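## Task

Move the blue bin and the green bin, and no other bins, to the bench edge closest to the arms. Put the hook back in its current spot, lying flat on the bench with its handle sticking out past that same edge. Every other object must finish resting on the same thing it rests on now. Anything that stays in place only because a robot is holding it does not count. Finally open the grippers and move the arms away.

## Robot and tools

Robots. Three identical i2rt Big YAM arms are named arm1, arm2 and arm3. Each has six revolute joints, a two-finger gripper and a wrist camera. With joint1 and joint6 at 0 and the hand level and facing forward, the wrist camera rides on top of the hand looking toward the fingertips. The hand can reach roughly 1.0 m from the joint1 axis. Joints move at different speeds, so the hand can sweep a wide, curved path between postures. Two fixed room cameras, room_a and room_b, also watch the scene.

Frame. Everything uses one shared scene frame with its origin on the floor and +z upward. The hand point is halfway between the fingertips; the hand's z axis runs along the fingers and the fingers open and close along its y axis. Robot foot poses are never printed.

execute_actions. Argument actions is a list holding either zero or one action. An action is an object keyed by robot name (arm1, arm2, arm3); each holds a joints object. joints maps joint names to absolute target values, not offsets: joint1_rad to joint6_rad in radians, gripper_m in metres (fingertip gap). Ranges and the tolerance counted as reached: joint1_rad -2.879 to 2.879 (±0.045), turns the arm about its base, positive counter-clockwise seen from above, 0 means unfolding the way the foot faces; joint2_rad 0 to 3.141 (±0.14), shoulder, 0 has the upper arm pointing back roughly level, increasing lifts it up then forward; joint3_rad 0 to 3.019 (±0.09), elbow, 0 is fully folded, increasing opens it; joint4_rad -1.692 to 1.57 (±0.055), hand pitch, positive tilts fingers up; joint5_rad -1.57 to 1.57 (±0.03), sideways hand swing, positive toward the arm's right; joint6_rad -2.094 to 2.094 (±0.035), hand roll, positive clockwise viewed from behind the hand; gripper_m 0 to 0.093 (±0.003). Each finger pad squeezes with up to about 50 to 62 N, less on some grippers. All motions in one action start together and may finish at different times. Example: {"arm1": {"joints": {"gripper_m": 0.05}}, "arm2": {"joints": {"joint1_rad": 0.3}}}. An unknown key or out-of-range number rejects the whole call and nothing moves. Any joint or arm you omit may still be driving toward an earlier target. Optional cameras lists which images to return: names from arm1_cam_wrist, arm2_cam_wrist, arm3_cam_wrist, room_a, room_b, or all; omitted, null or ["all"] gives every camera, [] gives none. An empty actions list just reports state and images.

wait: seconds from 0 to 10; commands nothing, the scene keeps running, and it returns the same report as an empty action.

zoom_image: camera (one of the five names) and region [x0, y0, x1, y1] in pixels of that camera's latest full image, origin at the top-left, at most 504 by 504. Wrist images are 504x504 fisheye; room images are 896x504 pinhole with radial distortion. Calibration is given per camera but each may be slightly off; wrist camera poses come from reported joint angles and inherit their errors.

finished_scene: scene (integer 1 or 2) ends that scene permanently after the last command is held, and its result states success and gives the next task. Only call it once the goal holds by itself.

Reading results. joint_positions gives current angles. joint_status tells how each commanded motion ended: reached, off_target (stopped short and may still be pushing), contact_stop or time_out (the old target is dropped and the joint holds where it stopped, though a timed-out joint may keep a nearby target and keep pushing), not_followed (a safety check blocked the arm's targets; the gripper part still runs, and the blocked targets may be retried on later actions until they pass). A line "joint command not followed", usually with a "cause:" line, marks such a block. on_its_own lists what the robot does that this call did not command; "held at" is the held target, not the actual angle. To relieve a joint that is still pushing, command its reported position. Tiny changes from the current angle may not move a joint. A joint holding a load sags. The pictures line names the returned images in order. If a call reports a stop, later motion calls in the same reply are skipped.

Heat. Holding loads or pushing warms motors, even while you think. MOTOR HOT appears at 85 °C; at 100 °C an OVER-TEMPERATURE FAULT drops that arm until it cools, and its unfinished keys read limit_stop_at_motor_heat; resend the targets afterward.

Cautions. The arms do not stop on contact and can press hard. Avoid arm-to-arm presses or hits: the self and inter-arm check can react late and ignores fingers, gripper housings and wrist cameras. Do not drop, slam or knock objects, and never push anything off the work area or onto the floor. Loose items may occasionally get nudged by outside disturbances, so verify with cameras before finishing. The robot keeps holding your last command while you think.

Each tool is called after "Call:" by a JSON object that holds its "api" and its "payload", one argument or row to a line.

## Session

Call:
{"api": "execute_actions", "payload": {
  "actions": []
}}

Scene clock: 0.00 s.
Motor temperatures (°C, as the motors report them): arm1=[24 25 26 23 23 22] | arm2=[24 27 26 22 22 25] | arm3=[24 24 26 22 25 23]
arm1.joint_positions: joint1_rad=-0.435 joint2_rad=+0.325 joint3_rad=+1.677 joint4_rad=-1.371 joint5_rad=+0.015 joint6_rad=-0.424 gripper_m=+0.095
arm1.joint_status: not commanded
arm1.hand: x=-0.9405 y=+0.0098 z=+1.4581 quat_wxyz=(-0.666, +0.480, -0.529, -0.216) (m; scene frame)
arm2.joint_positions: joint1_rad=+0.053 joint2_rad=+0.252 joint3_rad=+1.669 joint4_rad=-1.378 joint5_rad=+0.133 joint6_rad=+0.312 gripper_m=+0.094
arm2.joint_status: not commanded
arm2.hand: x=+0.0219 y=-0.0140 z=+1.4522 quat_wxyz=(-0.474, +0.357, -0.600, -0.537) (m; scene frame)
arm3.joint_positions: joint1_rad=+0.247 joint2_rad=+0.563 joint3_rad=+1.466 joint4_rad=-1.180 joint5_rad=-0.261 joint6_rad=-0.580 gripper_m=+0.095
arm3.joint_status: not commanded
arm3.hand: x=+0.8802 y=+0.2009 z=+1.3761 quat_wxyz=(-0.441, +0.754, -0.256, -0.414) (m; scene frame)
pictures: arm1_cam_wrist, arm2_cam_wrist, arm3_cam_wrist, room_a, room_b
camera_calibration (this result's frames):
arm1_cam_wrist: T_world_to_cam=[[0.789675, -0.44365, 0.423779, 0.128962], [0.000832675, -0.689951, -0.723855, 1.06986], [0.613525, 0.571963, -0.544468, 1.49217], [0, 0, 0, 1]] pos_world=[-1.01821, -0.058098, 1.53221]
arm2_cam_wrist: T_world_to_cam=[[0.931449, -0.172564, -0.320351, 0.443648], [-0.363098, -0.498197, -0.787375, 1.15192], [-0.0237259, 0.849718, -0.526703, 0.902714], [0, 0, 0, 1]] pos_world=[0.0264411, -0.116613, 1.52458]
arm3_cam_wrist: T_world_to_cam=[[0.743965, 0.476688, 0.468278, -1.39392], [0.668028, -0.513857, -0.538228, 0.259495], [-0.0159392, 0.713246, -0.700732, 0.958884], [0, 0, 0, 1]] pos_world=[0.878963, 0.113889, 1.46433]
Images, in order (width x height): arm1_cam_wrist 504x504, arm2_cam_wrist 504x504, arm3_cam_wrist 504x504, room_a 896x504, room_b 896x504.

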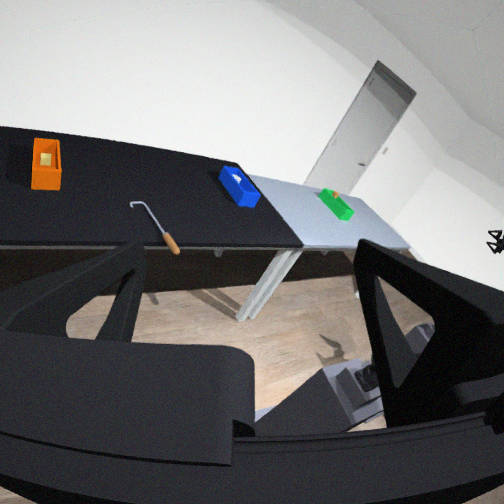

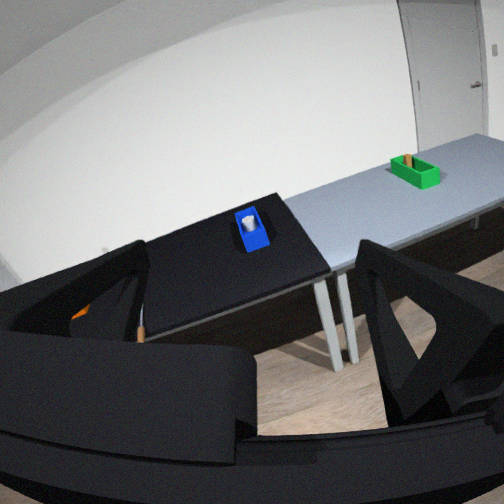

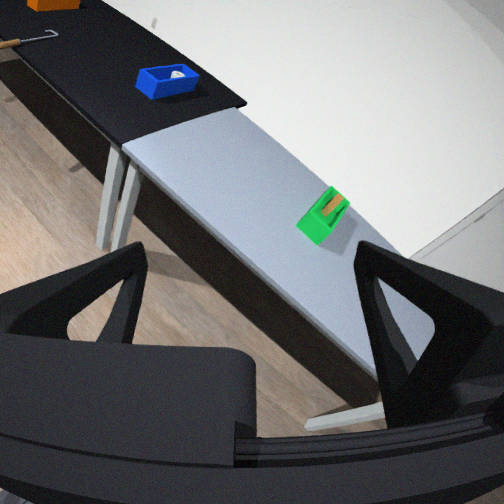

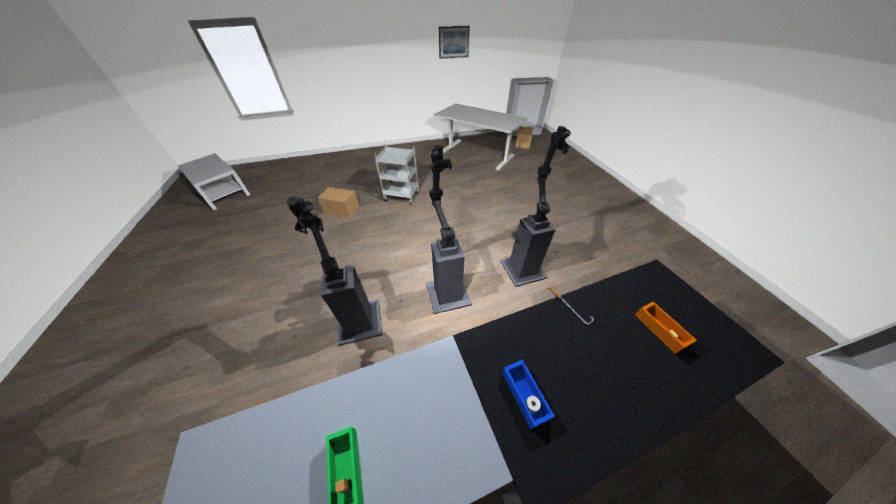

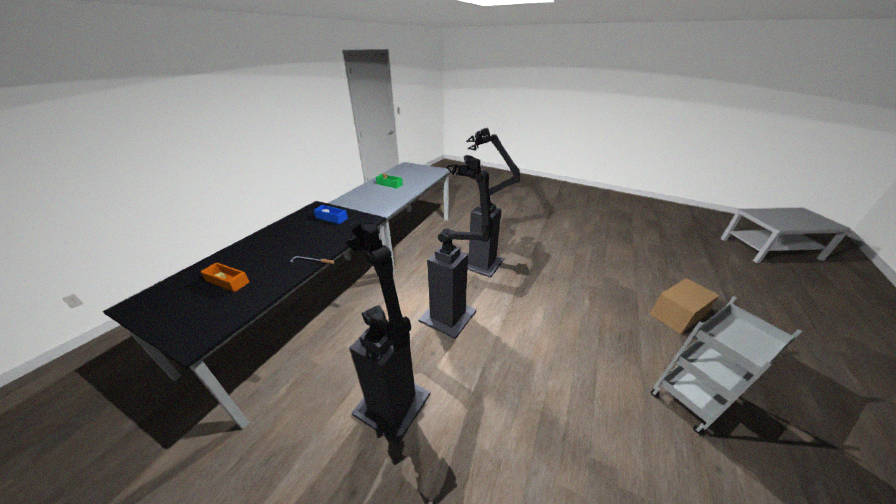

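Call:
{"api": "execute_actions", "payload": {
  "actions": [
    {"arm2":{"joints":{"joint1_rad":0.5,"joint2_rad":1.6,"joint3_rad":1.8,"joint4_rad":0.3,"joint5_rad":0.36,"joint6_rad":0}},"arm1":{"joints":{"joint1_rad":1.6,"joint2_rad":0.8,"joint3_rad":0.9}},"arm3":{"joints":{"joint1_rad":-0.3,"joint2_rad":1.5,"joint3_rad":1.55,"joint4_rad":0.56,"joint5_rad":0.72,"joint6_rad":0}}}
  ],
  "cameras": []
}}

Call:
{"api": "execute_actions", "payload": {
  "actions": [
    {"arm2":{"joints":{"joint1_rad":0.81,"joint2_rad":2.5,"joint3_rad":2.07,"joint4_rad":0.51}}}
  ],
  "cameras": ["arm2_cam_wrist"]
}}

Scene clock: 7.83 s.
Motor temperatures (°C, as the motors report them): arm1=[24 25 26 23 23 22] | arm2=[24 28 26 22 22 25] | arm3=[24 24 27 22 25 23]
arm1.joint_positions: joint1_rad=+1.598 joint2_rad=+0.801 joint3_rad=+0.896 joint4_rad=-1.358 joint5_rad=+0.016 joint6_rad=-0.424 gripper_m=+0.095
arm1.joint_status: all done
arm1.hand: x=-1.2111 y=+0.0138 z=+1.0262 quat_wxyz=(-0.043, +0.971, +0.185, -0.148) (m; scene frame)
arm2.joint_positions: joint1_rad=+0.488 joint2_rad=+1.613 joint3_rad=+1.751 joint4_rad=+0.287 joint5_rad=+0.361 joint6_rad=+0.009 gripper_m=+0.094
arm2.joint_status: all done
arm2.hand: x=-0.2034 y=+0.6824 z=+1.4194 quat_wxyz=(-0.539, +0.360, -0.428, -0.629) (m; scene frame)
arm3.joint_positions: joint1_rad=-0.302 joint2_rad=+1.513 joint3_rad=+1.532 joint4_rad=+0.546 joint5_rad=+0.717 joint6_rad=-0.015 gripper_m=+0.095
arm3.joint_status: all done
arm3.hand: x=+1.3003 y=+0.5338 z=+1.3718 quat_wxyz=(-0.776, +0.000, -0.553, -0.304) (m; scene frame)
pictures: none
No camera images: the call's "cameras" was empty. Leave "cameras" out to get every camera's image.

Scene clock: 10.20 s.
Motor temperatures (°C, as the motors report them): arm1=[24 25 27 23 23 22] | arm2=[24 28 26 22 22 25] | arm3=[24 25 28 22 25 23]
arm1.joint_positions: joint1_rad=+1.598 joint2_rad=+0.801 joint3_rad=+0.896 joint4_rad=-1.358 joint5_rad=+0.016 joint6_rad=-0.424 gripper_m=+0.095
arm1.joint_status: not commanded
arm1.hand: x=-1.2111 y=+0.0138 z=+1.0262 quat_wxyz=(-0.043, +0.971, +0.185, -0.148) (m; scene frame)
arm2.joint_positions: joint1_rad=+0.813 joint2_rad=+2.516 joint3_rad=+2.033 joint4_rad=+0.498 joint5_rad=+0.358 joint6_rad=+0.007 gripper_m=+0.094
arm2.joint_status: all done
arm2.hand: x=-0.5634 y=+0.7601 z=+0.8846 quat_wxyz=(-0.402, +0.576, -0.409, -0.582) (m; scene frame)
arm3.joint_positions: joint1_rad=-0.302 joint2_rad=+1.513 joint3_rad=+1.532 joint4_rad=+0.546 joint5_rad=+0.717 joint6_rad=-0.015 gripper_m=+0.095
arm3.joint_status: not commanded
arm3.hand: x=+1.3003 y=+0.5338 z=+1.3718 quat_wxyz=(-0.776, +0.000, -0.553, -0.304) (m; scene frame)
pictures: arm2_cam_wrist
camera_calibration (this result's frames):
arm2_cam_wrist: T_world_to_cam=[[0.941371, 0.336165, -0.0285359, 0.301263], [0.172114, -0.551274, -0.816379, 1.24571], [-0.290169, 0.763603, -0.576812, -0.108225], [0, 0, 0, 1]] pos_world=[-0.529408, 0.668095, 0.963145]
Images, in order (width x height): arm2_cam_wrist 504x504.

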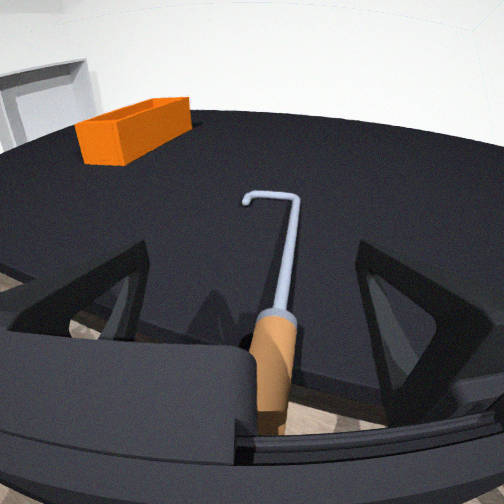

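Call:
{"api": "execute_actions", "payload": {
  "actions": [
    {"arm2":{"joints":{"joint2_rad":2.625,"joint4_rad":0.63,"joint5_rad":0.43}}}
  ],
  "cameras": ["arm2_cam_wrist"]
}}

Scene clock: 13.90 s.
Motor temperatures (°C, as the motors report them): arm1=[24 25 27 23 23 22] | arm2=[24 29 27 22 22 25] | arm3=[24 25 28 22 25 23]
arm1.joint_positions: joint1_rad=+1.598 joint2_rad=+0.801 joint3_rad=+0.896 joint4_rad=-1.358 joint5_rad=+0.016 joint6_rad=-0.424 gripper_m=+0.095
arm1.joint_status: not commanded
arm1.hand: x=-1.2111 y=+0.0138 z=+1.0262 quat_wxyz=(-0.043, +0.971, +0.185, -0.148) (m; scene frame)
arm2.joint_positions: joint1_rad=+0.813 joint2_rad=+2.642 joint3_rad=+2.037 joint4_rad=+0.616 joint5_rad=+0.427 joint6_rad=+0.007 gripper_m=+0.094
arm2.joint_status: all done
arm2.hand: x=-0.5479 y=+0.7582 z=+0.7990 quat_wxyz=(-0.421, +0.564, -0.429, -0.566) (m; scene frame)
arm3.joint_positions: joint1_rad=-0.302 joint2_rad=+1.513 joint3_rad=+1.532 joint4_rad=+0.546 joint5_rad=+0.717 joint6_rad=-0.015 gripper_m=+0.095
arm3.joint_status: not commanded
arm3.hand: x=+1.3003 y=+0.5338 z=+1.3718 quat_wxyz=(-0.776, +0.000, -0.553, -0.304) (m; scene frame)
pictures: arm2_cam_wrist
camera_calibration (this result's frames):
arm2_cam_wrist: T_world_to_cam=[[0.962392, 0.270341, -0.0267671, 0.344948], [0.136004, -0.564757, -0.813973, 1.16065], [-0.235167, 0.779721, -0.580285, -0.130939], [0, 0, 0, 1]] pos_world=[-0.520622, 0.66433, 0.877992]
Images, in order (width x height): arm2_cam_wrist 504x504.

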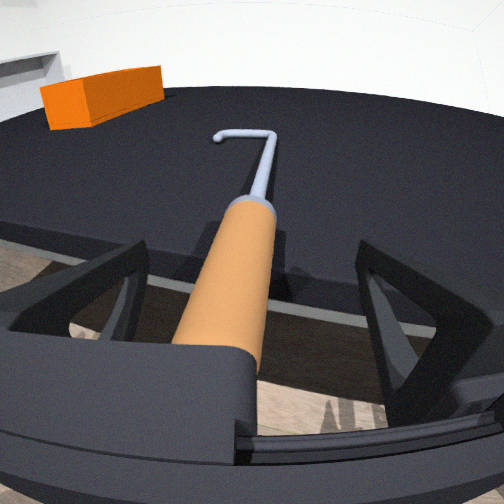

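Call:
{"api": "execute_actions", "payload": {
  "actions": [
    {"arm2":{"joints":{"joint1_rad":0.85,"joint3_rad":2.11,"joint4_rad":0.59,"joint5_rad":0.545}}}
  ],
  "cameras": ["arm2_cam_wrist"]
}}

Scene clock: 17.60 s.
Motor temperatures (°C, as the motors report them): arm1=[24 25 27 23 23 22] | arm2=[24 29 28 22 22 25] | arm3=[24 25 29 22 25 23]
arm1.joint_positions: joint1_rad=+1.598 joint2_rad=+0.801 joint3_rad=+0.896 joint4_rad=-1.358 joint5_rad=+0.016 joint6_rad=-0.424 gripper_m=+0.095
arm1.joint_status: not commanded
arm1.hand: x=-1.2111 y=+0.0138 z=+1.0262 quat_wxyz=(-0.043, +0.971, +0.185, -0.148) (m; scene frame)
arm2.joint_positions: joint1_rad=+0.846 joint2_rad=+2.642 joint3_rad=+2.065 joint4_rad=+0.594 joint5_rad=+0.542 joint6_rad=+0.007 gripper_m=+0.094
arm2.joint_status: all done
arm2.hand: x=-0.5569 y=+0.7494 z=+0.8091 quat_wxyz=(-0.444, +0.543, -0.452, -0.550) (m; scene frame)
arm3.joint_positions: joint1_rad=-0.302 joint2_rad=+1.513 joint3_rad=+1.532 joint4_rad=+0.546 joint5_rad=+0.717 joint6_rad=-0.015 gripper_m=+0.095
arm3.joint_status: not commanded
arm3.hand: x=+1.3003 y=+0.5338 z=+1.3718 quat_wxyz=(-0.776, +0.000, -0.553, -0.304) (m; scene frame)
pictures: arm2_cam_wrist
camera_calibration (this result's frames):
arm2_cam_wrist: T_world_to_cam=[[0.981345, 0.189916, -0.0299075, 0.429624], [0.0855794, -0.570808, -0.816611, 1.14366], [-0.172159, 0.798818, -0.576413, -0.102702], [0, 0, 0, 1]] pos_world=[-0.537163, 0.653256, 0.887573]
Images, in order (width x height): arm2_cam_wrist 504x504.

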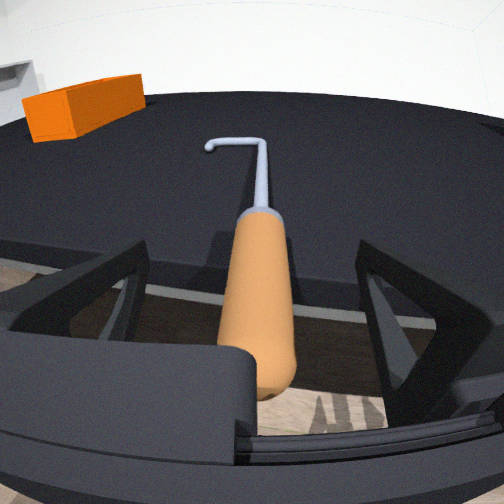

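Call:
{"api": "execute_actions", "payload": {
  "actions": [
    {"arm2":{"joints":{"gripper_m":0}}}
  ],
  "cameras": []
}}

Call:
{"api": "execute_actions", "payload": {
  "actions": [
    {"arm2":{"joints":{"joint2_rad":2.54,"joint4_rad":0.55}}}
  ],
  "cameras": []
}}

Call:
{"api": "execute_actions", "payload": {
  "actions": [
    {"arm2":{"joints":{"joint6_rad":-1.57}}}
  ],
  "cameras": ["arm2_cam_wrist"]
}}

Call:
{"api": "execute_actions", "payload": {
  "actions": [
    {"arm2":{"joints":{"joint2_rad":2.13,"joint3_rad":1.92}}}
  ],
  "cameras": []
}}

Call:
{"api": "execute_actions", "payload": {
  "actions": [
    {"arm2":{"joints":{"joint1_rad":0.1,"joint5_rad":0,"joint3_rad":1.84,"joint4_rad":0.43}}}
  ],
  "cameras": ["arm2_cam_wrist","room_a"]
}}

Scene clock: 32.03 s.
Motor temperatures (°C, as the motors report them): arm1=[24 25 28 23 23 22] | arm2=[24 30 29 22 22 25] | arm3=[24 25 30 22 25 23]
arm1.joint_positions: joint1_rad=+1.598 joint2_rad=+0.801 joint3_rad=+0.896 joint4_rad=-1.358 joint5_rad=+0.016 joint6_rad=-0.424 gripper_m=+0.095
arm1.joint_status: not commanded
arm1.hand: x=-1.2111 y=+0.0138 z=+1.0262 quat_wxyz=(-0.043, +0.971, +0.185, -0.148) (m; scene frame)
arm2.joint_positions: joint1_rad=+0.846 joint2_rad=+2.642 joint3_rad=+2.065 joint4_rad=+0.594 joint5_rad=+0.546 joint6_rad=+0.007 gripper_m=+0.027
arm2.joint_status: gripper_m off_target (ended at +0.027, target +0.000)
arm2.hand: x=-0.5563 y=+0.7495 z=+0.8091 quat_wxyz=(-0.445, +0.543, -0.453, -0.549) (m; scene frame)
arm3.joint_positions: joint1_rad=-0.302 joint2_rad=+1.513 joint3_rad=+1.532 joint4_rad=+0.546 joint5_rad=+0.717 joint6_rad=-0.015 gripper_m=+0.095
arm3.joint_status: not commanded
arm3.hand: x=+1.3003 y=+0.5338 z=+1.3718 quat_wxyz=(-0.776, +0.000, -0.553, -0.304) (m; scene frame)
pictures: none
No camera images: the call's "cameras" was empty. Leave "cameras" out to get every camera's image.

Scene clock: 33.00 s.
Motor temperatures (°C, as the motors report them): arm1=[24 25 28 23 23 22] | arm2=[24 30 29 22 22 25] | arm3=[24 25 30 22 25 23]
arm1.joint_positions: joint1_rad=+1.598 joint2_rad=+0.801 joint3_rad=+0.896 joint4_rad=-1.358 joint5_rad=+0.016 joint6_rad=-0.424 gripper_m=+0.095
arm1.joint_status: not commanded
arm1.hand: x=-1.2111 y=+0.0138 z=+1.0262 quat_wxyz=(-0.043, +0.971, +0.185, -0.148) (m; scene frame)
arm2.joint_positions: joint1_rad=+0.846 joint2_rad=+2.605 joint3_rad=+2.065 joint4_rad=+0.542 joint5_rad=+0.546 joint6_rad=+0.007 gripper_m=+0.027
arm2.joint_status: all done
arm2.hand: x=-0.5584 y=+0.7519 z=+0.8315 quat_wxyz=(-0.445, +0.548, -0.454, -0.544) (m; scene frame)
arm3.joint_positions: joint1_rad=-0.302 joint2_rad=+1.513 joint3_rad=+1.532 joint4_rad=+0.546 joint5_rad=+0.717 joint6_rad=-0.015 gripper_m=+0.095
arm3.joint_status: not commanded
arm3.hand: x=+1.3003 y=+0.5338 z=+1.3718 quat_wxyz=(-0.776, +0.000, -0.553, -0.304) (m; scene frame)
pictures: none
No camera images: the call's "cameras" was empty. Leave "cameras" out to get every camera's image.

Scene clock: 35.17 s.
Motor temperatures (°C, as the motors report them): arm1=[24 25 28 23 23 22] | arm2=[24 30 29 22 22 25] | arm3=[24 25 30 22 25 23]
arm1.joint_positions: joint1_rad=+1.598 joint2_rad=+0.801 joint3_rad=+0.896 joint4_rad=-1.358 joint5_rad=+0.016 joint6_rad=-0.424 gripper_m=+0.095
arm1.joint_status: not commanded
arm1.hand: x=-1.2111 y=+0.0138 z=+1.0262 quat_wxyz=(-0.043, +0.971, +0.185, -0.148) (m; scene frame)
arm2.joint_positions: joint1_rad=+0.846 joint2_rad=+2.594 joint3_rad=+2.065 joint4_rad=+0.541 joint5_rad=+0.543 joint6_rad=-1.555 gripper_m=+0.027
arm2.joint_status: all done
arm2.hand: x=-0.5594 y=+0.7524 z=+0.8409 quat_wxyz=(-0.702, +0.706, +0.062, -0.077) (m; scene frame)
arm3.joint_positions: joint1_rad=-0.302 joint2_rad=+1.513 joint3_rad=+1.532 joint4_rad=+0.546 joint5_rad=+0.717 joint6_rad=-0.015 gripper_m=+0.095
arm3.joint_status: not commanded
arm3.hand: x=+1.3003 y=+0.5338 z=+1.3718 quat_wxyz=(-0.776, +0.000, -0.553, -0.304) (m; scene frame)
pictures: arm2_cam_wrist
camera_calibration (this result's frames):
arm2_cam_wrist: T_world_to_cam=[[0.0355342, 0.00485323, 0.999357, -0.822895], [0.913245, -0.406267, -0.0304994, 0.849695], [0.405858, 0.913741, -0.0188686, -0.319202], [0, 0, 0, 1]] pos_world=[-0.617189, 0.640865, 0.842258]
Images, in order (width x height): arm2_cam_wrist 504x504.

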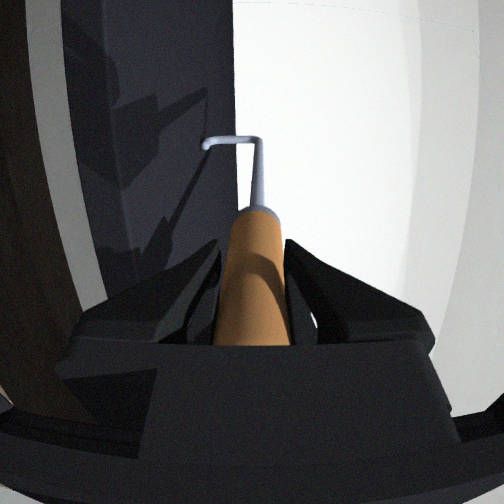

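Scene clock: 36.83 s.
Motor temperatures (°C, as the motors report them): arm1=[24 25 29 23 23 22] | arm2=[24 31 29 22 22 25] | arm3=[24 25 30 22 25 23]
arm1.joint_positions: joint1_rad=+1.598 joint2_rad=+0.801 joint3_rad=+0.896 joint4_rad=-1.358 joint5_rad=+0.016 joint6_rad=-0.424 gripper_m=+0.095
arm1.joint_status: not commanded
arm1.hand: x=-1.2111 y=+0.0138 z=+1.0262 quat_wxyz=(-0.043, +0.971, +0.185, -0.148) (m; scene frame)
arm2.joint_positions: joint1_rad=+0.846 joint2_rad=+2.169 joint3_rad=+1.874 joint4_rad=+0.526 joint5_rad=+0.548 joint6_rad=-1.558 gripper_m=+0.027
arm2.joint_status: all done
arm2.hand: x=-0.5195 y=+0.7123 z=+1.1065 quat_wxyz=(-0.759, +0.640, +0.015, -0.120) (m; scene frame)
arm3.joint_positions: joint1_rad=-0.302 joint2_rad=+1.513 joint3_rad=+1.532 joint4_rad=+0.546 joint5_rad=+0.717 joint6_rad=-0.015 gripper_m=+0.095
arm3.joint_status: not commanded
arm3.hand: x=+1.3003 y=+0.5338 z=+1.3718 quat_wxyz=(-0.776, +0.000, -0.553, -0.304) (m; scene frame)
pictures: none
No camera images: the call's "cameras" was empty. Leave "cameras" out to get every camera's image.

Scene clock: 39.63 s.
Motor temperatures (°C, as the motors report them): arm1=[24 25 29 23 23 22] | arm2=[24 31 30 22 22 25] | arm3=[24 25 31 22 25 23]
arm1.joint_positions: joint1_rad=+1.598 joint2_rad=+0.801 joint3_rad=+0.896 joint4_rad=-1.358 joint5_rad=+0.016 joint6_rad=-0.424 gripper_m=+0.095
arm1.joint_status: not commanded
arm1.hand: x=-1.2111 y=+0.0138 z=+1.0262 quat_wxyz=(-0.043, +0.971, +0.185, -0.148) (m; scene frame)
arm2.joint_positions: joint1_rad=+0.108 joint2_rad=+2.191 joint3_rad=+1.795 joint4_rad=+0.395 joint5_rad=-0.001 joint6_rad=-1.514 gripper_m=+0.027
arm2.joint_status: all done
arm2.hand: x=+0.0003 y=+0.9021 z=+1.0133 quat_wxyz=(-0.702, +0.712, -0.018, -0.019) (m; scene frame)
arm3.joint_positions: joint1_rad=-0.302 joint2_rad=+1.513 joint3_rad=+1.532 joint4_rad=+0.546 joint5_rad=+0.717 joint6_rad=-0.015 gripper_m=+0.095
arm3.joint_status: not commanded
arm3.hand: x=+1.3003 y=+0.5338 z=+1.3718 quat_wxyz=(-0.776, +0.000, -0.553, -0.304) (m; scene frame)
pictures: arm2_cam_wrist, room_a
camera_calibration (this result's frames):
arm2_cam_wrist: T_world_to_cam=[[0.0672106, 0.00824445, 0.997705, -1.01724], [0.816255, -0.575503, -0.0502316, 0.577342], [0.573768, 0.817758, -0.0454095, -0.566426], [0, 0, 0, 1]] pos_world=[-0.0778916, 0.803848, 1.01819]
Images, in order (width x height): arm2_cam_wrist 504x504, room_a 896x504.

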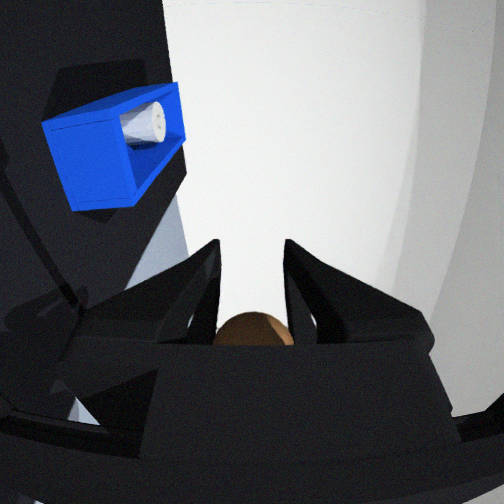

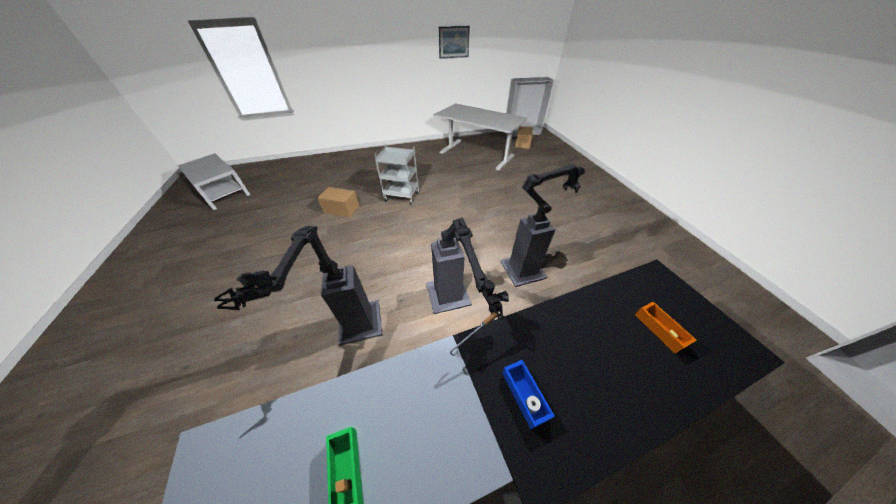

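Call:
{"api": "execute_actions", "payload": {
  "actions": [
    {"arm2":{"joints":{"joint5_rad":-0.4}}}
  ],
  "cameras": []
}}

Call:
{"api": "execute_actions", "payload": {
  "actions": [
    {"arm2":{"joints":{"joint5_rad":-0.85,"joint2_rad":2.25,"joint3_rad":2.08,"joint4_rad":0.31}}}
  ],
  "cameras": ["room_a","room_b"]
}}

Call:
{"api": "zoom_image", "payload": {
  "camera": "room_a",
  "region": [430,270,610,430]
}}

Call:
{"api": "zoom_image", "payload": {
  "camera": "room_b",
  "region": [290,170,430,250]
}}

Scene clock: 45.80 s.
Motor temperatures (°C, as the motors report them): arm1=[24 25 29 23 23 22] | arm2=[24 31 30 22 22 25] | arm3=[24 25 31 22 25 23]
arm1.joint_positions: joint1_rad=+1.598 joint2_rad=+0.801 joint3_rad=+0.896 joint4_rad=-1.358 joint5_rad=+0.016 joint6_rad=-0.424 gripper_m=+0.095
arm1.joint_status: not commanded
arm1.hand: x=-1.2111 y=+0.0138 z=+1.0262 quat_wxyz=(-0.043, +0.971, +0.185, -0.148) (m; scene frame)
arm2.joint_positions: joint1_rad=+0.108 joint2_rad=+2.191 joint3_rad=+1.795 joint4_rad=+0.395 joint5_rad=-0.400 joint6_rad=-1.514 gripper_m=+0.027
arm2.joint_status: all done
arm2.hand: x=-0.0658 y=+0.8884 z=+1.0132 quat_wxyz=(-0.683, +0.702, +0.122, -0.160) (m; scene frame)
arm3.joint_positions: joint1_rad=-0.302 joint2_rad=+1.513 joint3_rad=+1.532 joint4_rad=+0.546 joint5_rad=+0.717 joint6_rad=-0.015 gripper_m=+0.095
arm3.joint_status: not commanded
arm3.hand: x=+1.3003 y=+0.5338 z=+1.3718 quat_wxyz=(-0.776, +0.000, -0.553, -0.304) (m; scene frame)
pictures: none
No camera images: the call's "cameras" was empty. Leave "cameras" out to get every camera's image.

Scene clock: 46.90 s.
Motor temperatures (°C, as the motors report them): arm1=[24 25 29 23 23 22] | arm2=[24 31 30 22 22 25] | arm3=[24 25 31 22 25 23]
arm1.joint_positions: joint1_rad=+1.598 joint2_rad=+0.801 joint3_rad=+0.896 joint4_rad=-1.358 joint5_rad=+0.016 joint6_rad=-0.424 gripper_m=+0.095
arm1.joint_status: not commanded
arm1.hand: x=-1.2111 y=+0.0138 z=+1.0262 quat_wxyz=(-0.043, +0.971, +0.185, -0.148) (m; scene frame)
arm2.joint_positions: joint1_rad=+0.106 joint2_rad=+2.299 joint3_rad=+1.996 joint4_rad=+0.285 joint5_rad=-0.849 joint6_rad=-1.512 gripper_m=+0.027
arm2.joint_status: all done
arm2.hand: x=-0.1265 y=+0.8832 z=+1.0116 quat_wxyz=(-0.624, +0.663, +0.268, -0.313) (m; scene frame)
arm3.joint_positions: joint1_rad=-0.302 joint2_rad=+1.513 joint3_rad=+1.532 joint4_rad=+0.546 joint5_rad=+0.717 joint6_rad=-0.015 gripper_m=+0.095
arm3.joint_status: not commanded
arm3.hand: x=+1.3003 y=+0.5338 z=+1.3718 quat_wxyz=(-0.776, +0.000, -0.553, -0.304) (m; scene frame)
pictures: room_a, room_b
Images, in order (width x height): room_a 896x504, room_b 896x504.

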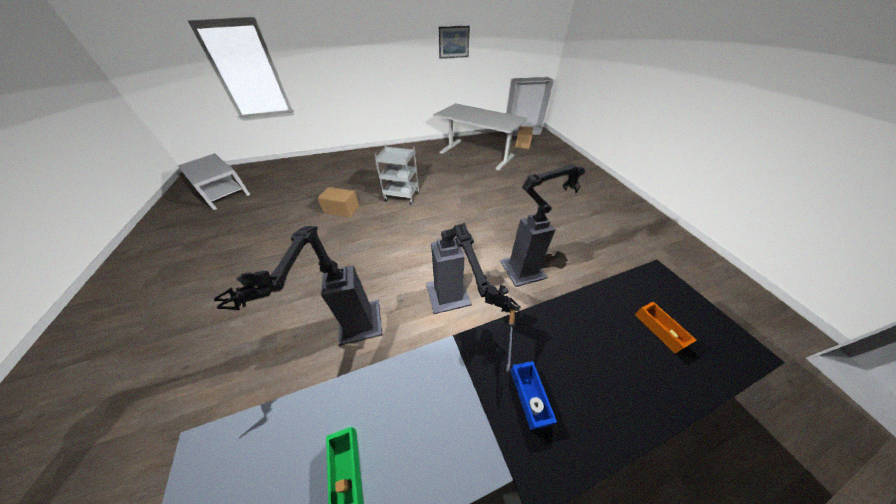

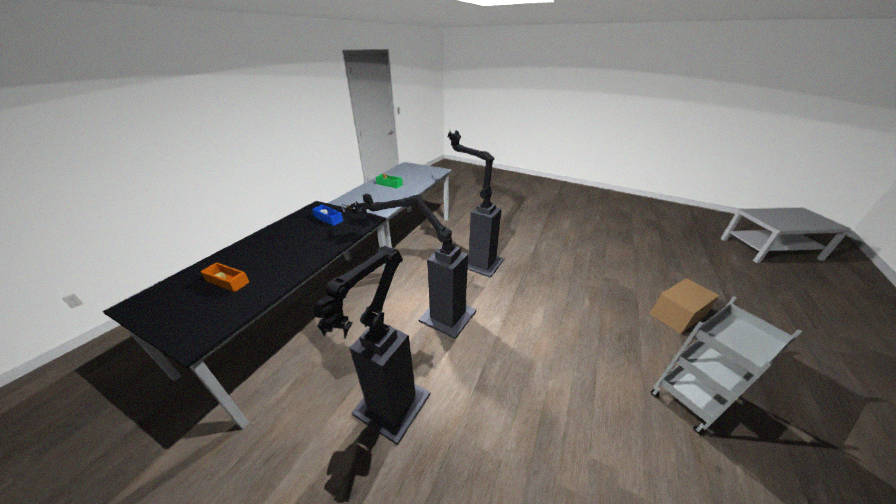

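Region (430, 270, 610, 430) of room_a's 896x504 image, scaled by 2.800, with more detail than that image has.

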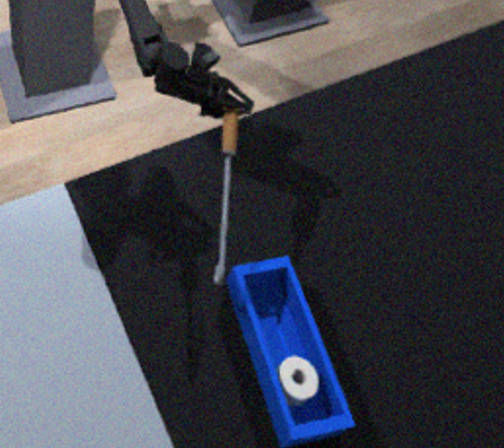

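Region (290, 170, 430, 250) of room_b's 896x504 image, scaled by 3.600, with more detail than that image has; it fills the top 288 rows of this view, and the rest is white.

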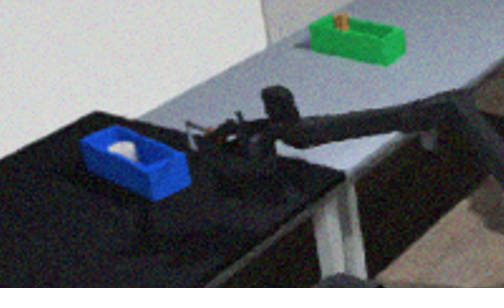

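Call:
{"api": "execute_actions", "payload": {
  "actions": [
    {"arm2":{"joints":{"joint2_rad":2.27,"joint3_rad":2.2,"joint4_rad":0.25}}}
  ],
  "cameras": []
}}

Call:
{"api": "execute_actions", "payload": {
  "actions": [
    {"arm2":{"joints":{"joint1_rad":0.21}}}
  ],
  "cameras": ["room_a","room_b"]
}}

Call:
{"api": "zoom_image", "payload": {
  "camera": "room_a",
  "region": [430,270,610,430]
}}

Call:
{"api": "zoom_image", "payload": {
  "camera": "room_b",
  "region": [290,170,430,250]
}}

Scene clock: 52.63 s.
Motor temperatures (°C, as the motors report them): arm1=[24 25 29 23 23 22] | arm2=[24 31 32 22 22 25] | arm3=[24 26 31 22 25 23]
arm1.joint_positions: joint1_rad=+1.598 joint2_rad=+0.801 joint3_rad=+0.896 joint4_rad=-1.358 joint5_rad=+0.016 joint6_rad=-0.424 gripper_m=+0.095
arm1.joint_status: not commanded
arm1.hand: x=-1.2111 y=+0.0138 z=+1.0262 quat_wxyz=(-0.043, +0.971, +0.185, -0.148) (m; scene frame)
arm2.joint_positions: joint1_rad=+0.106 joint2_rad=+2.316 joint3_rad=+2.125 joint4_rad=+0.225 joint5_rad=-0.849 joint6_rad=-1.509 gripper_m=+0.027
arm2.joint_status: all done
arm2.hand: x=-0.1268 y=+0.8981 z=+1.0578 quat_wxyz=(-0.641, +0.647, +0.276, -0.307) (m; scene frame)
arm3.joint_positions: joint1_rad=-0.302 joint2_rad=+1.513 joint3_rad=+1.532 joint4_rad=+0.546 joint5_rad=+0.717 joint6_rad=-0.015 gripper_m=+0.095
arm3.joint_status: not commanded
arm3.hand: x=+1.3003 y=+0.5338 z=+1.3718 quat_wxyz=(-0.776, +0.000, -0.553, -0.304) (m; scene frame)
pictures: none
No camera images: the call's "cameras" was empty. Leave "cameras" out to get every camera's image.

Scene clock: 54.23 s.
Motor temperatures (°C, as the motors report them): arm1=[24 25 29 23 23 22] | arm2=[24 31 32 22 22 25] | arm3=[24 26 31 22 25 23]
arm1.joint_positions: joint1_rad=+1.598 joint2_rad=+0.801 joint3_rad=+0.896 joint4_rad=-1.358 joint5_rad=+0.016 joint6_rad=-0.424 gripper_m=+0.095
arm1.joint_status: not commanded
arm1.hand: x=-1.2111 y=+0.0138 z=+1.0262 quat_wxyz=(-0.043, +0.971, +0.185, -0.148) (m; scene frame)
arm2.joint_positions: joint1_rad=+0.211 joint2_rad=+2.316 joint3_rad=+2.125 joint4_rad=+0.225 joint5_rad=-0.851 joint6_rad=-1.509 gripper_m=+0.027
arm2.joint_status: all done
arm2.hand: x=-0.2199 y=+0.8795 z=+1.0576 quat_wxyz=(-0.624, +0.631, +0.310, -0.341) (m; scene frame)
arm3.joint_positions: joint1_rad=-0.302 joint2_rad=+1.513 joint3_rad=+1.532 joint4_rad=+0.546 joint5_rad=+0.717 joint6_rad=-0.015 gripper_m=+0.095
arm3.joint_status: not commanded
arm3.hand: x=+1.3003 y=+0.5338 z=+1.3718 quat_wxyz=(-0.776, +0.000, -0.553, -0.304) (m; scene frame)
pictures: room_a, room_b
Images, in order (width x height): room_a 896x504, room_b 896x504.

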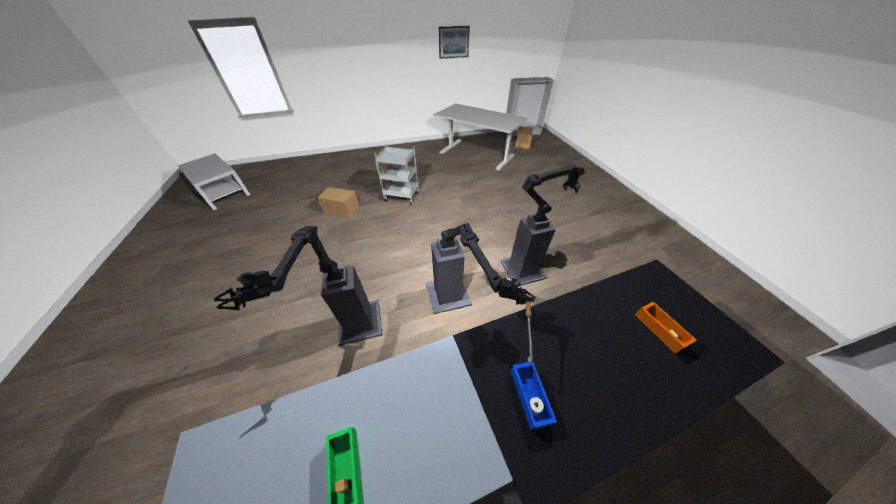

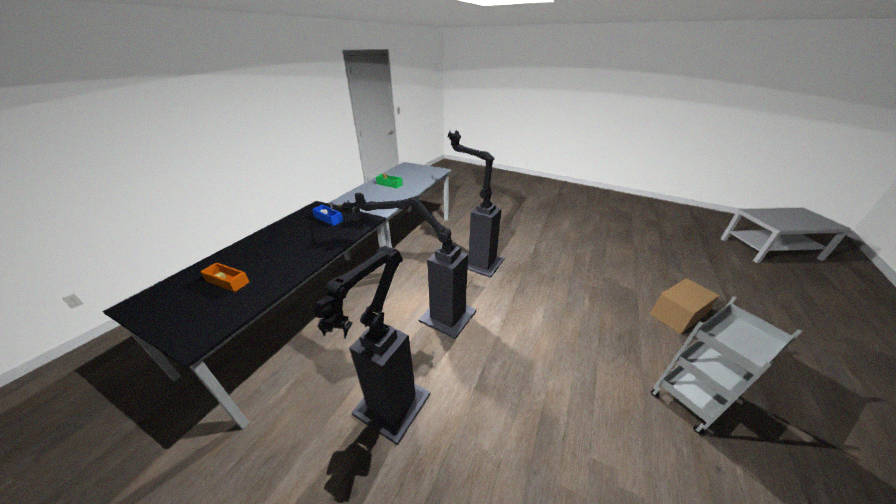

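Region (430, 270, 610, 430) of room_a's 896x504 image, scaled by 2.800, with more detail than that image has.

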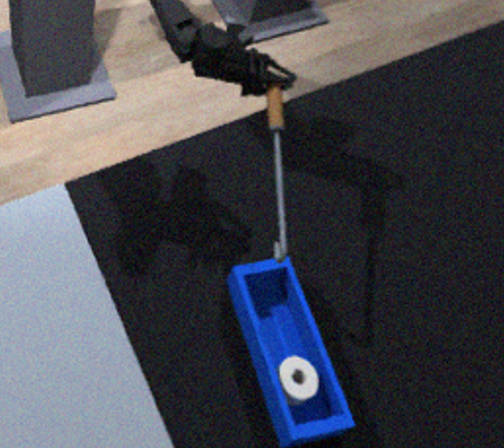

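Region (290, 170, 430, 250) of room_b's 896x504 image, scaled by 3.600, with more detail than that image has; it fills the top 288 rows of this view, and the rest is white.

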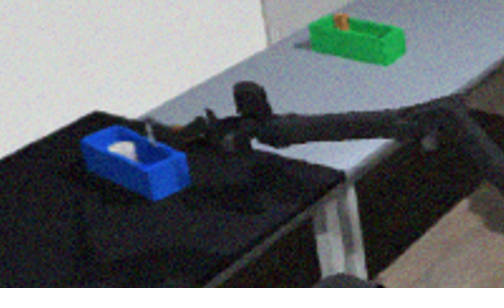

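Call:
{"api": "execute_actions", "payload": {
  "actions": [
    {"arm2":{"joints":{"joint2_rad":2.47,"joint3_rad":2.43,"joint4_rad":0.19}}}
  ],
  "cameras": ["room_a","room_b"]
}}

Call:
{"api": "zoom_image", "payload": {
  "camera": "room_a",
  "region": [430,270,610,430]
}}

Call:
{"api": "zoom_image", "payload": {
  "camera": "room_b",
  "region": [300,185,380,235]
}}

Scene clock: 58.67 s.
Motor temperatures (°C, as the motors report them): arm1=[24 25 29 23 23 22] | arm2=[24 31 32 22 22 25] | arm3=[24 26 31 22 25 23]
arm1.joint_positions: joint1_rad=+1.598 joint2_rad=+0.801 joint3_rad=+0.896 joint4_rad=-1.358 joint5_rad=+0.016 joint6_rad=-0.424 gripper_m=+0.095
arm1.joint_status: not commanded
arm1.hand: x=-1.2111 y=+0.0138 z=+1.0262 quat_wxyz=(-0.043, +0.971, +0.185, -0.148) (m; scene frame)
arm2.joint_positions: joint1_rad=+0.211 joint2_rad=+2.510 joint3_rad=+2.340 joint4_rad=+0.167 joint5_rad=-0.851 joint6_rad=-1.516 gripper_m=+0.027
arm2.joint_status: all done
arm2.hand: x=-0.2239 y=+0.9190 z=+0.9946 quat_wxyz=(-0.613, +0.642, +0.307, -0.343) (m; scene frame)
arm3.joint_positions: joint1_rad=-0.302 joint2_rad=+1.513 joint3_rad=+1.532 joint4_rad=+0.546 joint5_rad=+0.717 joint6_rad=-0.015 gripper_m=+0.095
arm3.joint_status: not commanded
arm3.hand: x=+1.3003 y=+0.5338 z=+1.3718 quat_wxyz=(-0.776, +0.000, -0.553, -0.304) (m; scene frame)
pictures: room_a, room_b
Images, in order (width x height): room_a 896x504, room_b 896x504.

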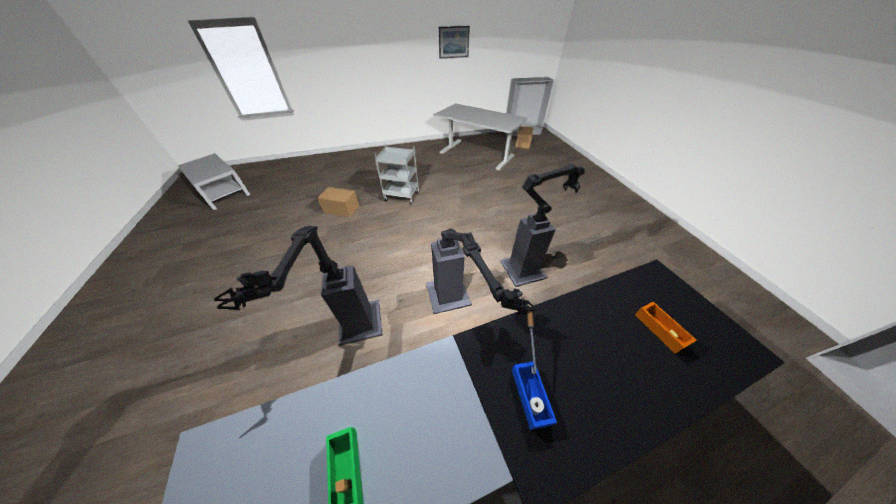

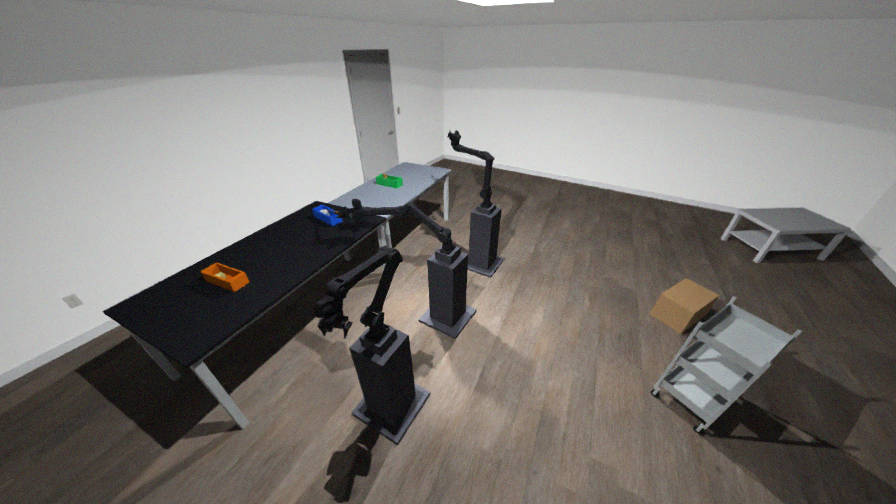

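Region (430, 270, 610, 430) of room_a's 896x504 image, scaled by 2.800, with more detail than that image has.

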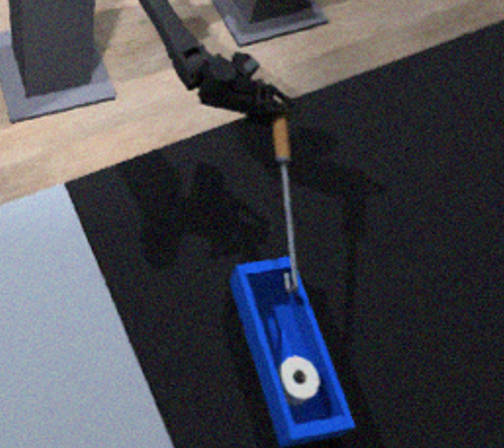

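Region (300, 185, 380, 235) of room_b's 896x504 image, scaled by 6.300, with more detail than that image has; it fills the top 315 rows of this view, and the rest is white.

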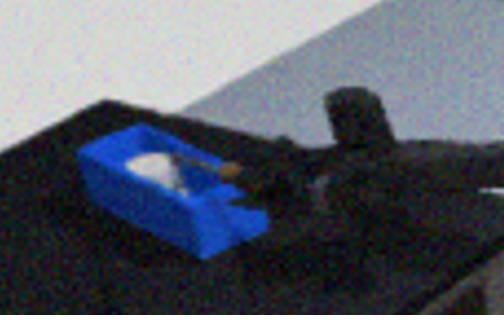

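Call:
{"api": "execute_actions", "payload": {
  "actions": [
    {"arm2":{"joints":{"joint1_rad":0.172}}}
  ],
  "cameras": []
}}

Call:
{"api": "execute_actions", "payload": {
  "actions": [
    {"arm2":{"joints":{"joint2_rad":2.54,"joint4_rad":0.25}}}
  ],
  "cameras": ["room_a"]
}}

Call:
{"api": "zoom_image", "payload": {
  "camera": "room_a",
  "region": [480,310,580,420]
}}

Scene clock: 62.30 s.
Motor temperatures (°C, as the motors report them): arm1=[24 25 29 23 23 22] | arm2=[24 31 33 22 22 25] | arm3=[24 26 31 22 25 23]
arm1.joint_positions: joint1_rad=+1.598 joint2_rad=+0.801 joint3_rad=+0.896 joint4_rad=-1.358 joint5_rad=+0.016 joint6_rad=-0.424 gripper_m=+0.095
arm1.joint_status: not commanded
arm1.hand: x=-1.2111 y=+0.0138 z=+1.0262 quat_wxyz=(-0.043, +0.971, +0.185, -0.148) (m; scene frame)
arm2.joint_positions: joint1_rad=+0.174 joint2_rad=+2.510 joint3_rad=+2.340 joint4_rad=+0.167 joint5_rad=-0.850 joint6_rad=-1.516 gripper_m=+0.027
arm2.joint_status: all done
arm2.hand: x=-0.1892 y=+0.9270 z=+0.9946 quat_wxyz=(-0.619, +0.648, +0.294, -0.331) (m; scene frame)
arm3.joint_positions: joint1_rad=-0.302 joint2_rad=+1.513 joint3_rad=+1.532 joint4_rad=+0.546 joint5_rad=+0.717 joint6_rad=-0.015 gripper_m=+0.095
arm3.joint_status: not commanded
arm3.hand: x=+1.3003 y=+0.5338 z=+1.3718 quat_wxyz=(-0.776, +0.000, -0.553, -0.304) (m; scene frame)
pictures: none
No camera images: the call's "cameras" was empty. Leave "cameras" out to get every camera's image.

Scene clock: 63.30 s.
Motor temperatures (°C, as the motors report them): arm1=[24 25 29 23 23 22] | arm2=[24 32 33 22 22 25] | arm3=[24 26 31 22 25 23]
arm1.joint_positions: joint1_rad=+1.598 joint2_rad=+0.801 joint3_rad=+0.896 joint4_rad=-1.358 joint5_rad=+0.016 joint6_rad=-0.424 gripper_m=+0.095
arm1.joint_status: not commanded
arm1.hand: x=-1.2111 y=+0.0138 z=+1.0262 quat_wxyz=(-0.043, +0.971, +0.185, -0.148) (m; scene frame)
arm2.joint_positions: joint1_rad=+0.174 joint2_rad=+2.587 joint3_rad=+2.352 joint4_rad=+0.209 joint5_rad=-0.851 joint6_rad=-1.523 gripper_m=+0.027
arm2.joint_status: all done
arm2.hand: x=-0.1895 y=+0.9329 z=+0.9385 quat_wxyz=(-0.612, +0.654, +0.294, -0.332) (m; scene frame)
arm3.joint_positions: joint1_rad=-0.302 joint2_rad=+1.513 joint3_rad=+1.532 joint4_rad=+0.546 joint5_rad=+0.717 joint6_rad=-0.015 gripper_m=+0.095
arm3.joint_status: not commanded
arm3.hand: x=+1.3003 y=+0.5338 z=+1.3718 quat_wxyz=(-0.776, +0.000, -0.553, -0.304) (m; scene frame)
pictures: room_a
Images, in order (width x height): room_a 896x504.

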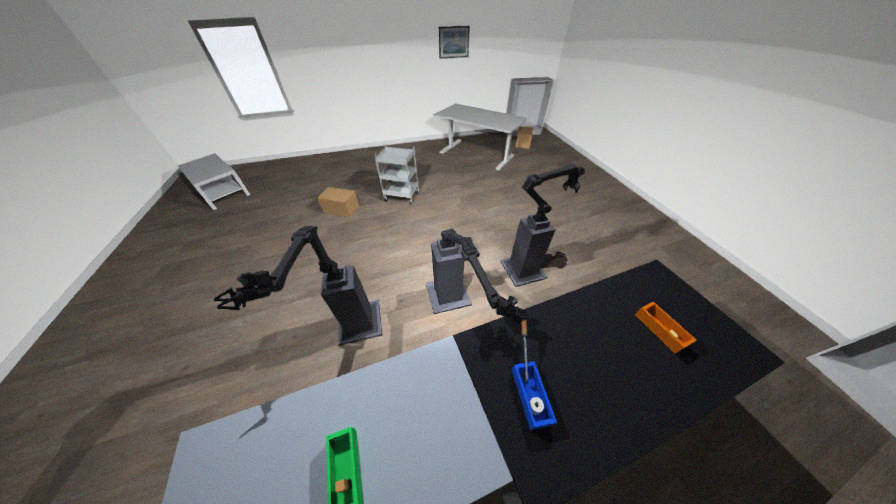

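Region (480, 310, 580, 420) of room_a's 896x504 image, scaled by 4.582, with more detail than that image has; it fills the left 458 columns of this view, and the rest is white.

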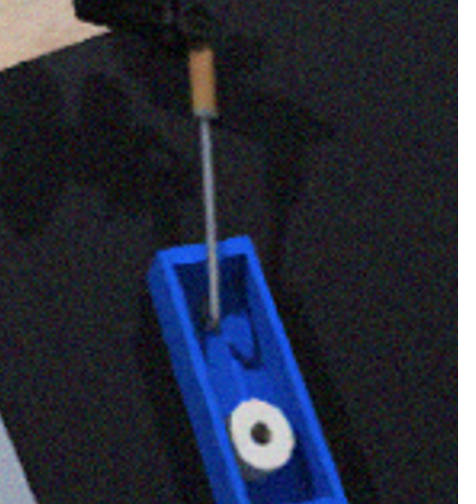

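Call:
{"api": "execute_actions", "payload": {
  "actions": [
    {"arm2":{"joints":{"joint2_rad":2.45,"joint3_rad":2.15,"joint4_rad":0.42}}}
  ],
  "cameras": []
}}

Call:
{"api": "execute_actions", "payload": {
  "actions": [
    {"arm2":{"joints":{"joint2_rad":2.32,"joint3_rad":1.87,"joint4_rad":0.57}}}
  ],
  "cameras": []
}}

Call:
{"api": "execute_actions", "payload": {
  "actions": [
    {"arm2":{"joints":{"joint2_rad":2.21,"joint3_rad":1.63,"joint4_rad":0.69}}}
  ],
  "cameras": ["room_a","arm2_cam_wrist"]
}}

Call:
{"api": "zoom_image", "payload": {
  "camera": "room_a",
  "region": [460,270,580,400]
}}

Scene clock: 68.50 s.
Motor temperatures (°C, as the motors report them): arm1=[24 25 29 23 23 22] | arm2=[24 32 33 22 22 25] | arm3=[24 26 32 22 25 23]
arm1.joint_positions: joint1_rad=+1.598 joint2_rad=+0.801 joint3_rad=+0.896 joint4_rad=-1.358 joint5_rad=+0.016 joint6_rad=-0.424 gripper_m=+0.095
arm1.joint_status: not commanded
arm1.hand: x=-1.2111 y=+0.0138 z=+1.0262 quat_wxyz=(-0.043, +0.971, +0.185, -0.148) (m; scene frame)
arm2.joint_positions: joint1_rad=+0.174 joint2_rad=+2.521 joint3_rad=+2.134 joint4_rad=+0.399 joint5_rad=-0.850 joint6_rad=-1.562 gripper_m=+0.027
arm2.joint_status: all done
arm2.hand: x=-0.1874 y=+0.9050 z=+0.9146 quat_wxyz=(-0.632, +0.636, +0.311, -0.315) (m; scene frame)
arm3.joint_positions: joint1_rad=-0.302 joint2_rad=+1.513 joint3_rad=+1.532 joint4_rad=+0.546 joint5_rad=+0.717 joint6_rad=-0.015 gripper_m=+0.095
arm3.joint_status: not commanded
arm3.hand: x=+1.3003 y=+0.5338 z=+1.3718 quat_wxyz=(-0.776, +0.000, -0.553, -0.304) (m; scene frame)
pictures: none
No camera images: the call's "cameras" was empty. Leave "cameras" out to get every camera's image.

Scene clock: 69.53 s.
Motor temperatures (°C, as the motors report them): arm1=[24 25 29 23 23 22] | arm2=[24 32 33 22 22 25] | arm3=[24 26 32 22 25 23]
arm1.joint_positions: joint1_rad=+1.598 joint2_rad=+0.801 joint3_rad=+0.896 joint4_rad=-1.358 joint5_rad=+0.016 joint6_rad=-0.424 gripper_m=+0.095
arm1.joint_status: not commanded
arm1.hand: x=-1.2111 y=+0.0138 z=+1.0262 quat_wxyz=(-0.043, +0.971, +0.185, -0.148) (m; scene frame)
arm2.joint_positions: joint1_rad=+0.174 joint2_rad=+2.383 joint3_rad=+1.856 joint4_rad=+0.545 joint5_rad=-0.851 joint6_rad=-1.555 gripper_m=+0.027
arm2.joint_status: all done
arm2.hand: x=-0.1842 y=+0.8554 z=+0.9144 quat_wxyz=(-0.632, +0.635, +0.310, -0.317) (m; scene frame)
arm3.joint_positions: joint1_rad=-0.302 joint2_rad=+1.513 joint3_rad=+1.532 joint4_rad=+0.546 joint5_rad=+0.717 joint6_rad=-0.015 gripper_m=+0.095
arm3.joint_status: not commanded
arm3.hand: x=+1.3003 y=+0.5338 z=+1.3718 quat_wxyz=(-0.776, +0.000, -0.553, -0.304) (m; scene frame)
pictures: none
No camera images: the call's "cameras" was empty. Leave "cameras" out to get every camera's image.

Scene clock: 70.50 s.
Motor temperatures (°C, as the motors report them): arm1=[24 25 29 23 23 22] | arm2=[24 32 33 22 22 25] | arm3=[24 26 32 22 25 23]
arm1.joint_positions: joint1_rad=+1.598 joint2_rad=+0.801 joint3_rad=+0.896 joint4_rad=-1.358 joint5_rad=+0.016 joint6_rad=-0.424 gripper_m=+0.095
arm1.joint_status: not commanded
arm1.hand: x=-1.2111 y=+0.0138 z=+1.0262 quat_wxyz=(-0.043, +0.971, +0.185, -0.148) (m; scene frame)
arm2.joint_positions: joint1_rad=+0.174 joint2_rad=+2.266 joint3_rad=+1.618 joint4_rad=+0.666 joint5_rad=-0.851 joint6_rad=-1.556 gripper_m=+0.027
arm2.joint_status: all done
arm2.hand: x=-0.1806 y=+0.8029 z=+0.9123 quat_wxyz=(-0.632, +0.635, +0.310, -0.316) (m; scene frame)
arm3.joint_positions: joint1_rad=-0.302 joint2_rad=+1.513 joint3_rad=+1.532 joint4_rad=+0.546 joint5_rad=+0.717 joint6_rad=-0.015 gripper_m=+0.095
arm3.joint_status: not commanded
arm3.hand: x=+1.3003 y=+0.5338 z=+1.3718 quat_wxyz=(-0.776, +0.000, -0.553, -0.304) (m; scene frame)
pictures: arm2_cam_wrist, room_a
camera_calibration (this result's frames):
arm2_cam_wrist: T_world_to_cam=[[0.0197103, 0.0161617, 0.999675, -0.92023], [0.95414, 0.298426, -0.0236371, -0.0381833], [-0.298711, 0.954296, -0.00953844, -0.686057], [0, 0, 0, 1]] pos_world=[-0.150363, 0.680969, 0.912485]
Images, in order (width x height): arm2_cam_wrist 504x504, room_a 896x504.

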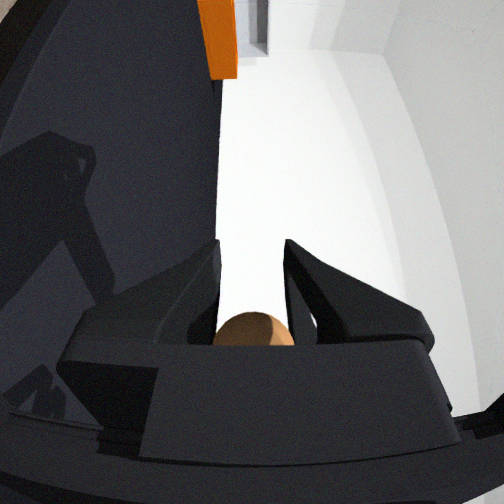

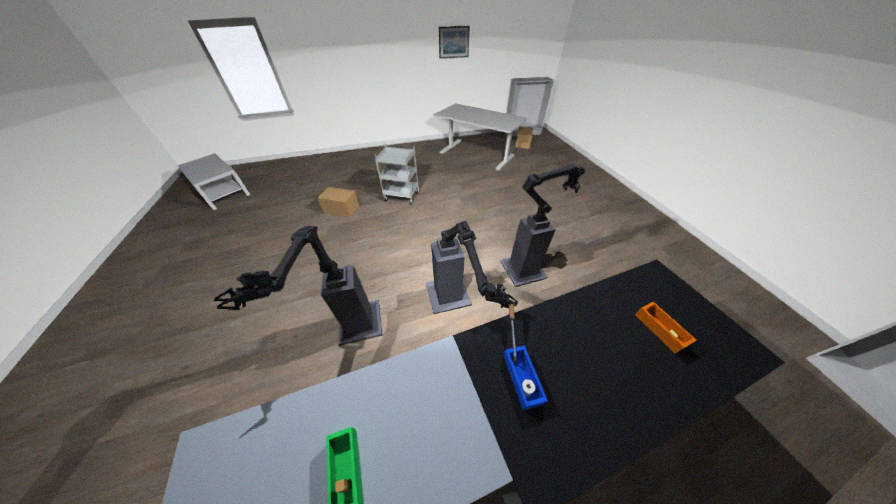

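Region (460, 270, 580, 400) of room_a's 896x504 image, scaled by 3.877, with more detail than that image has; it fills the left 465 columns of this view, and the rest is white.

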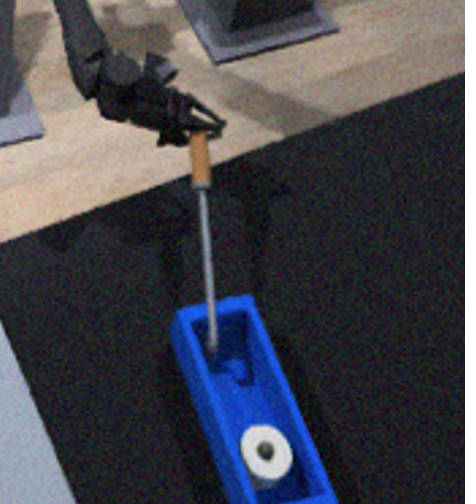

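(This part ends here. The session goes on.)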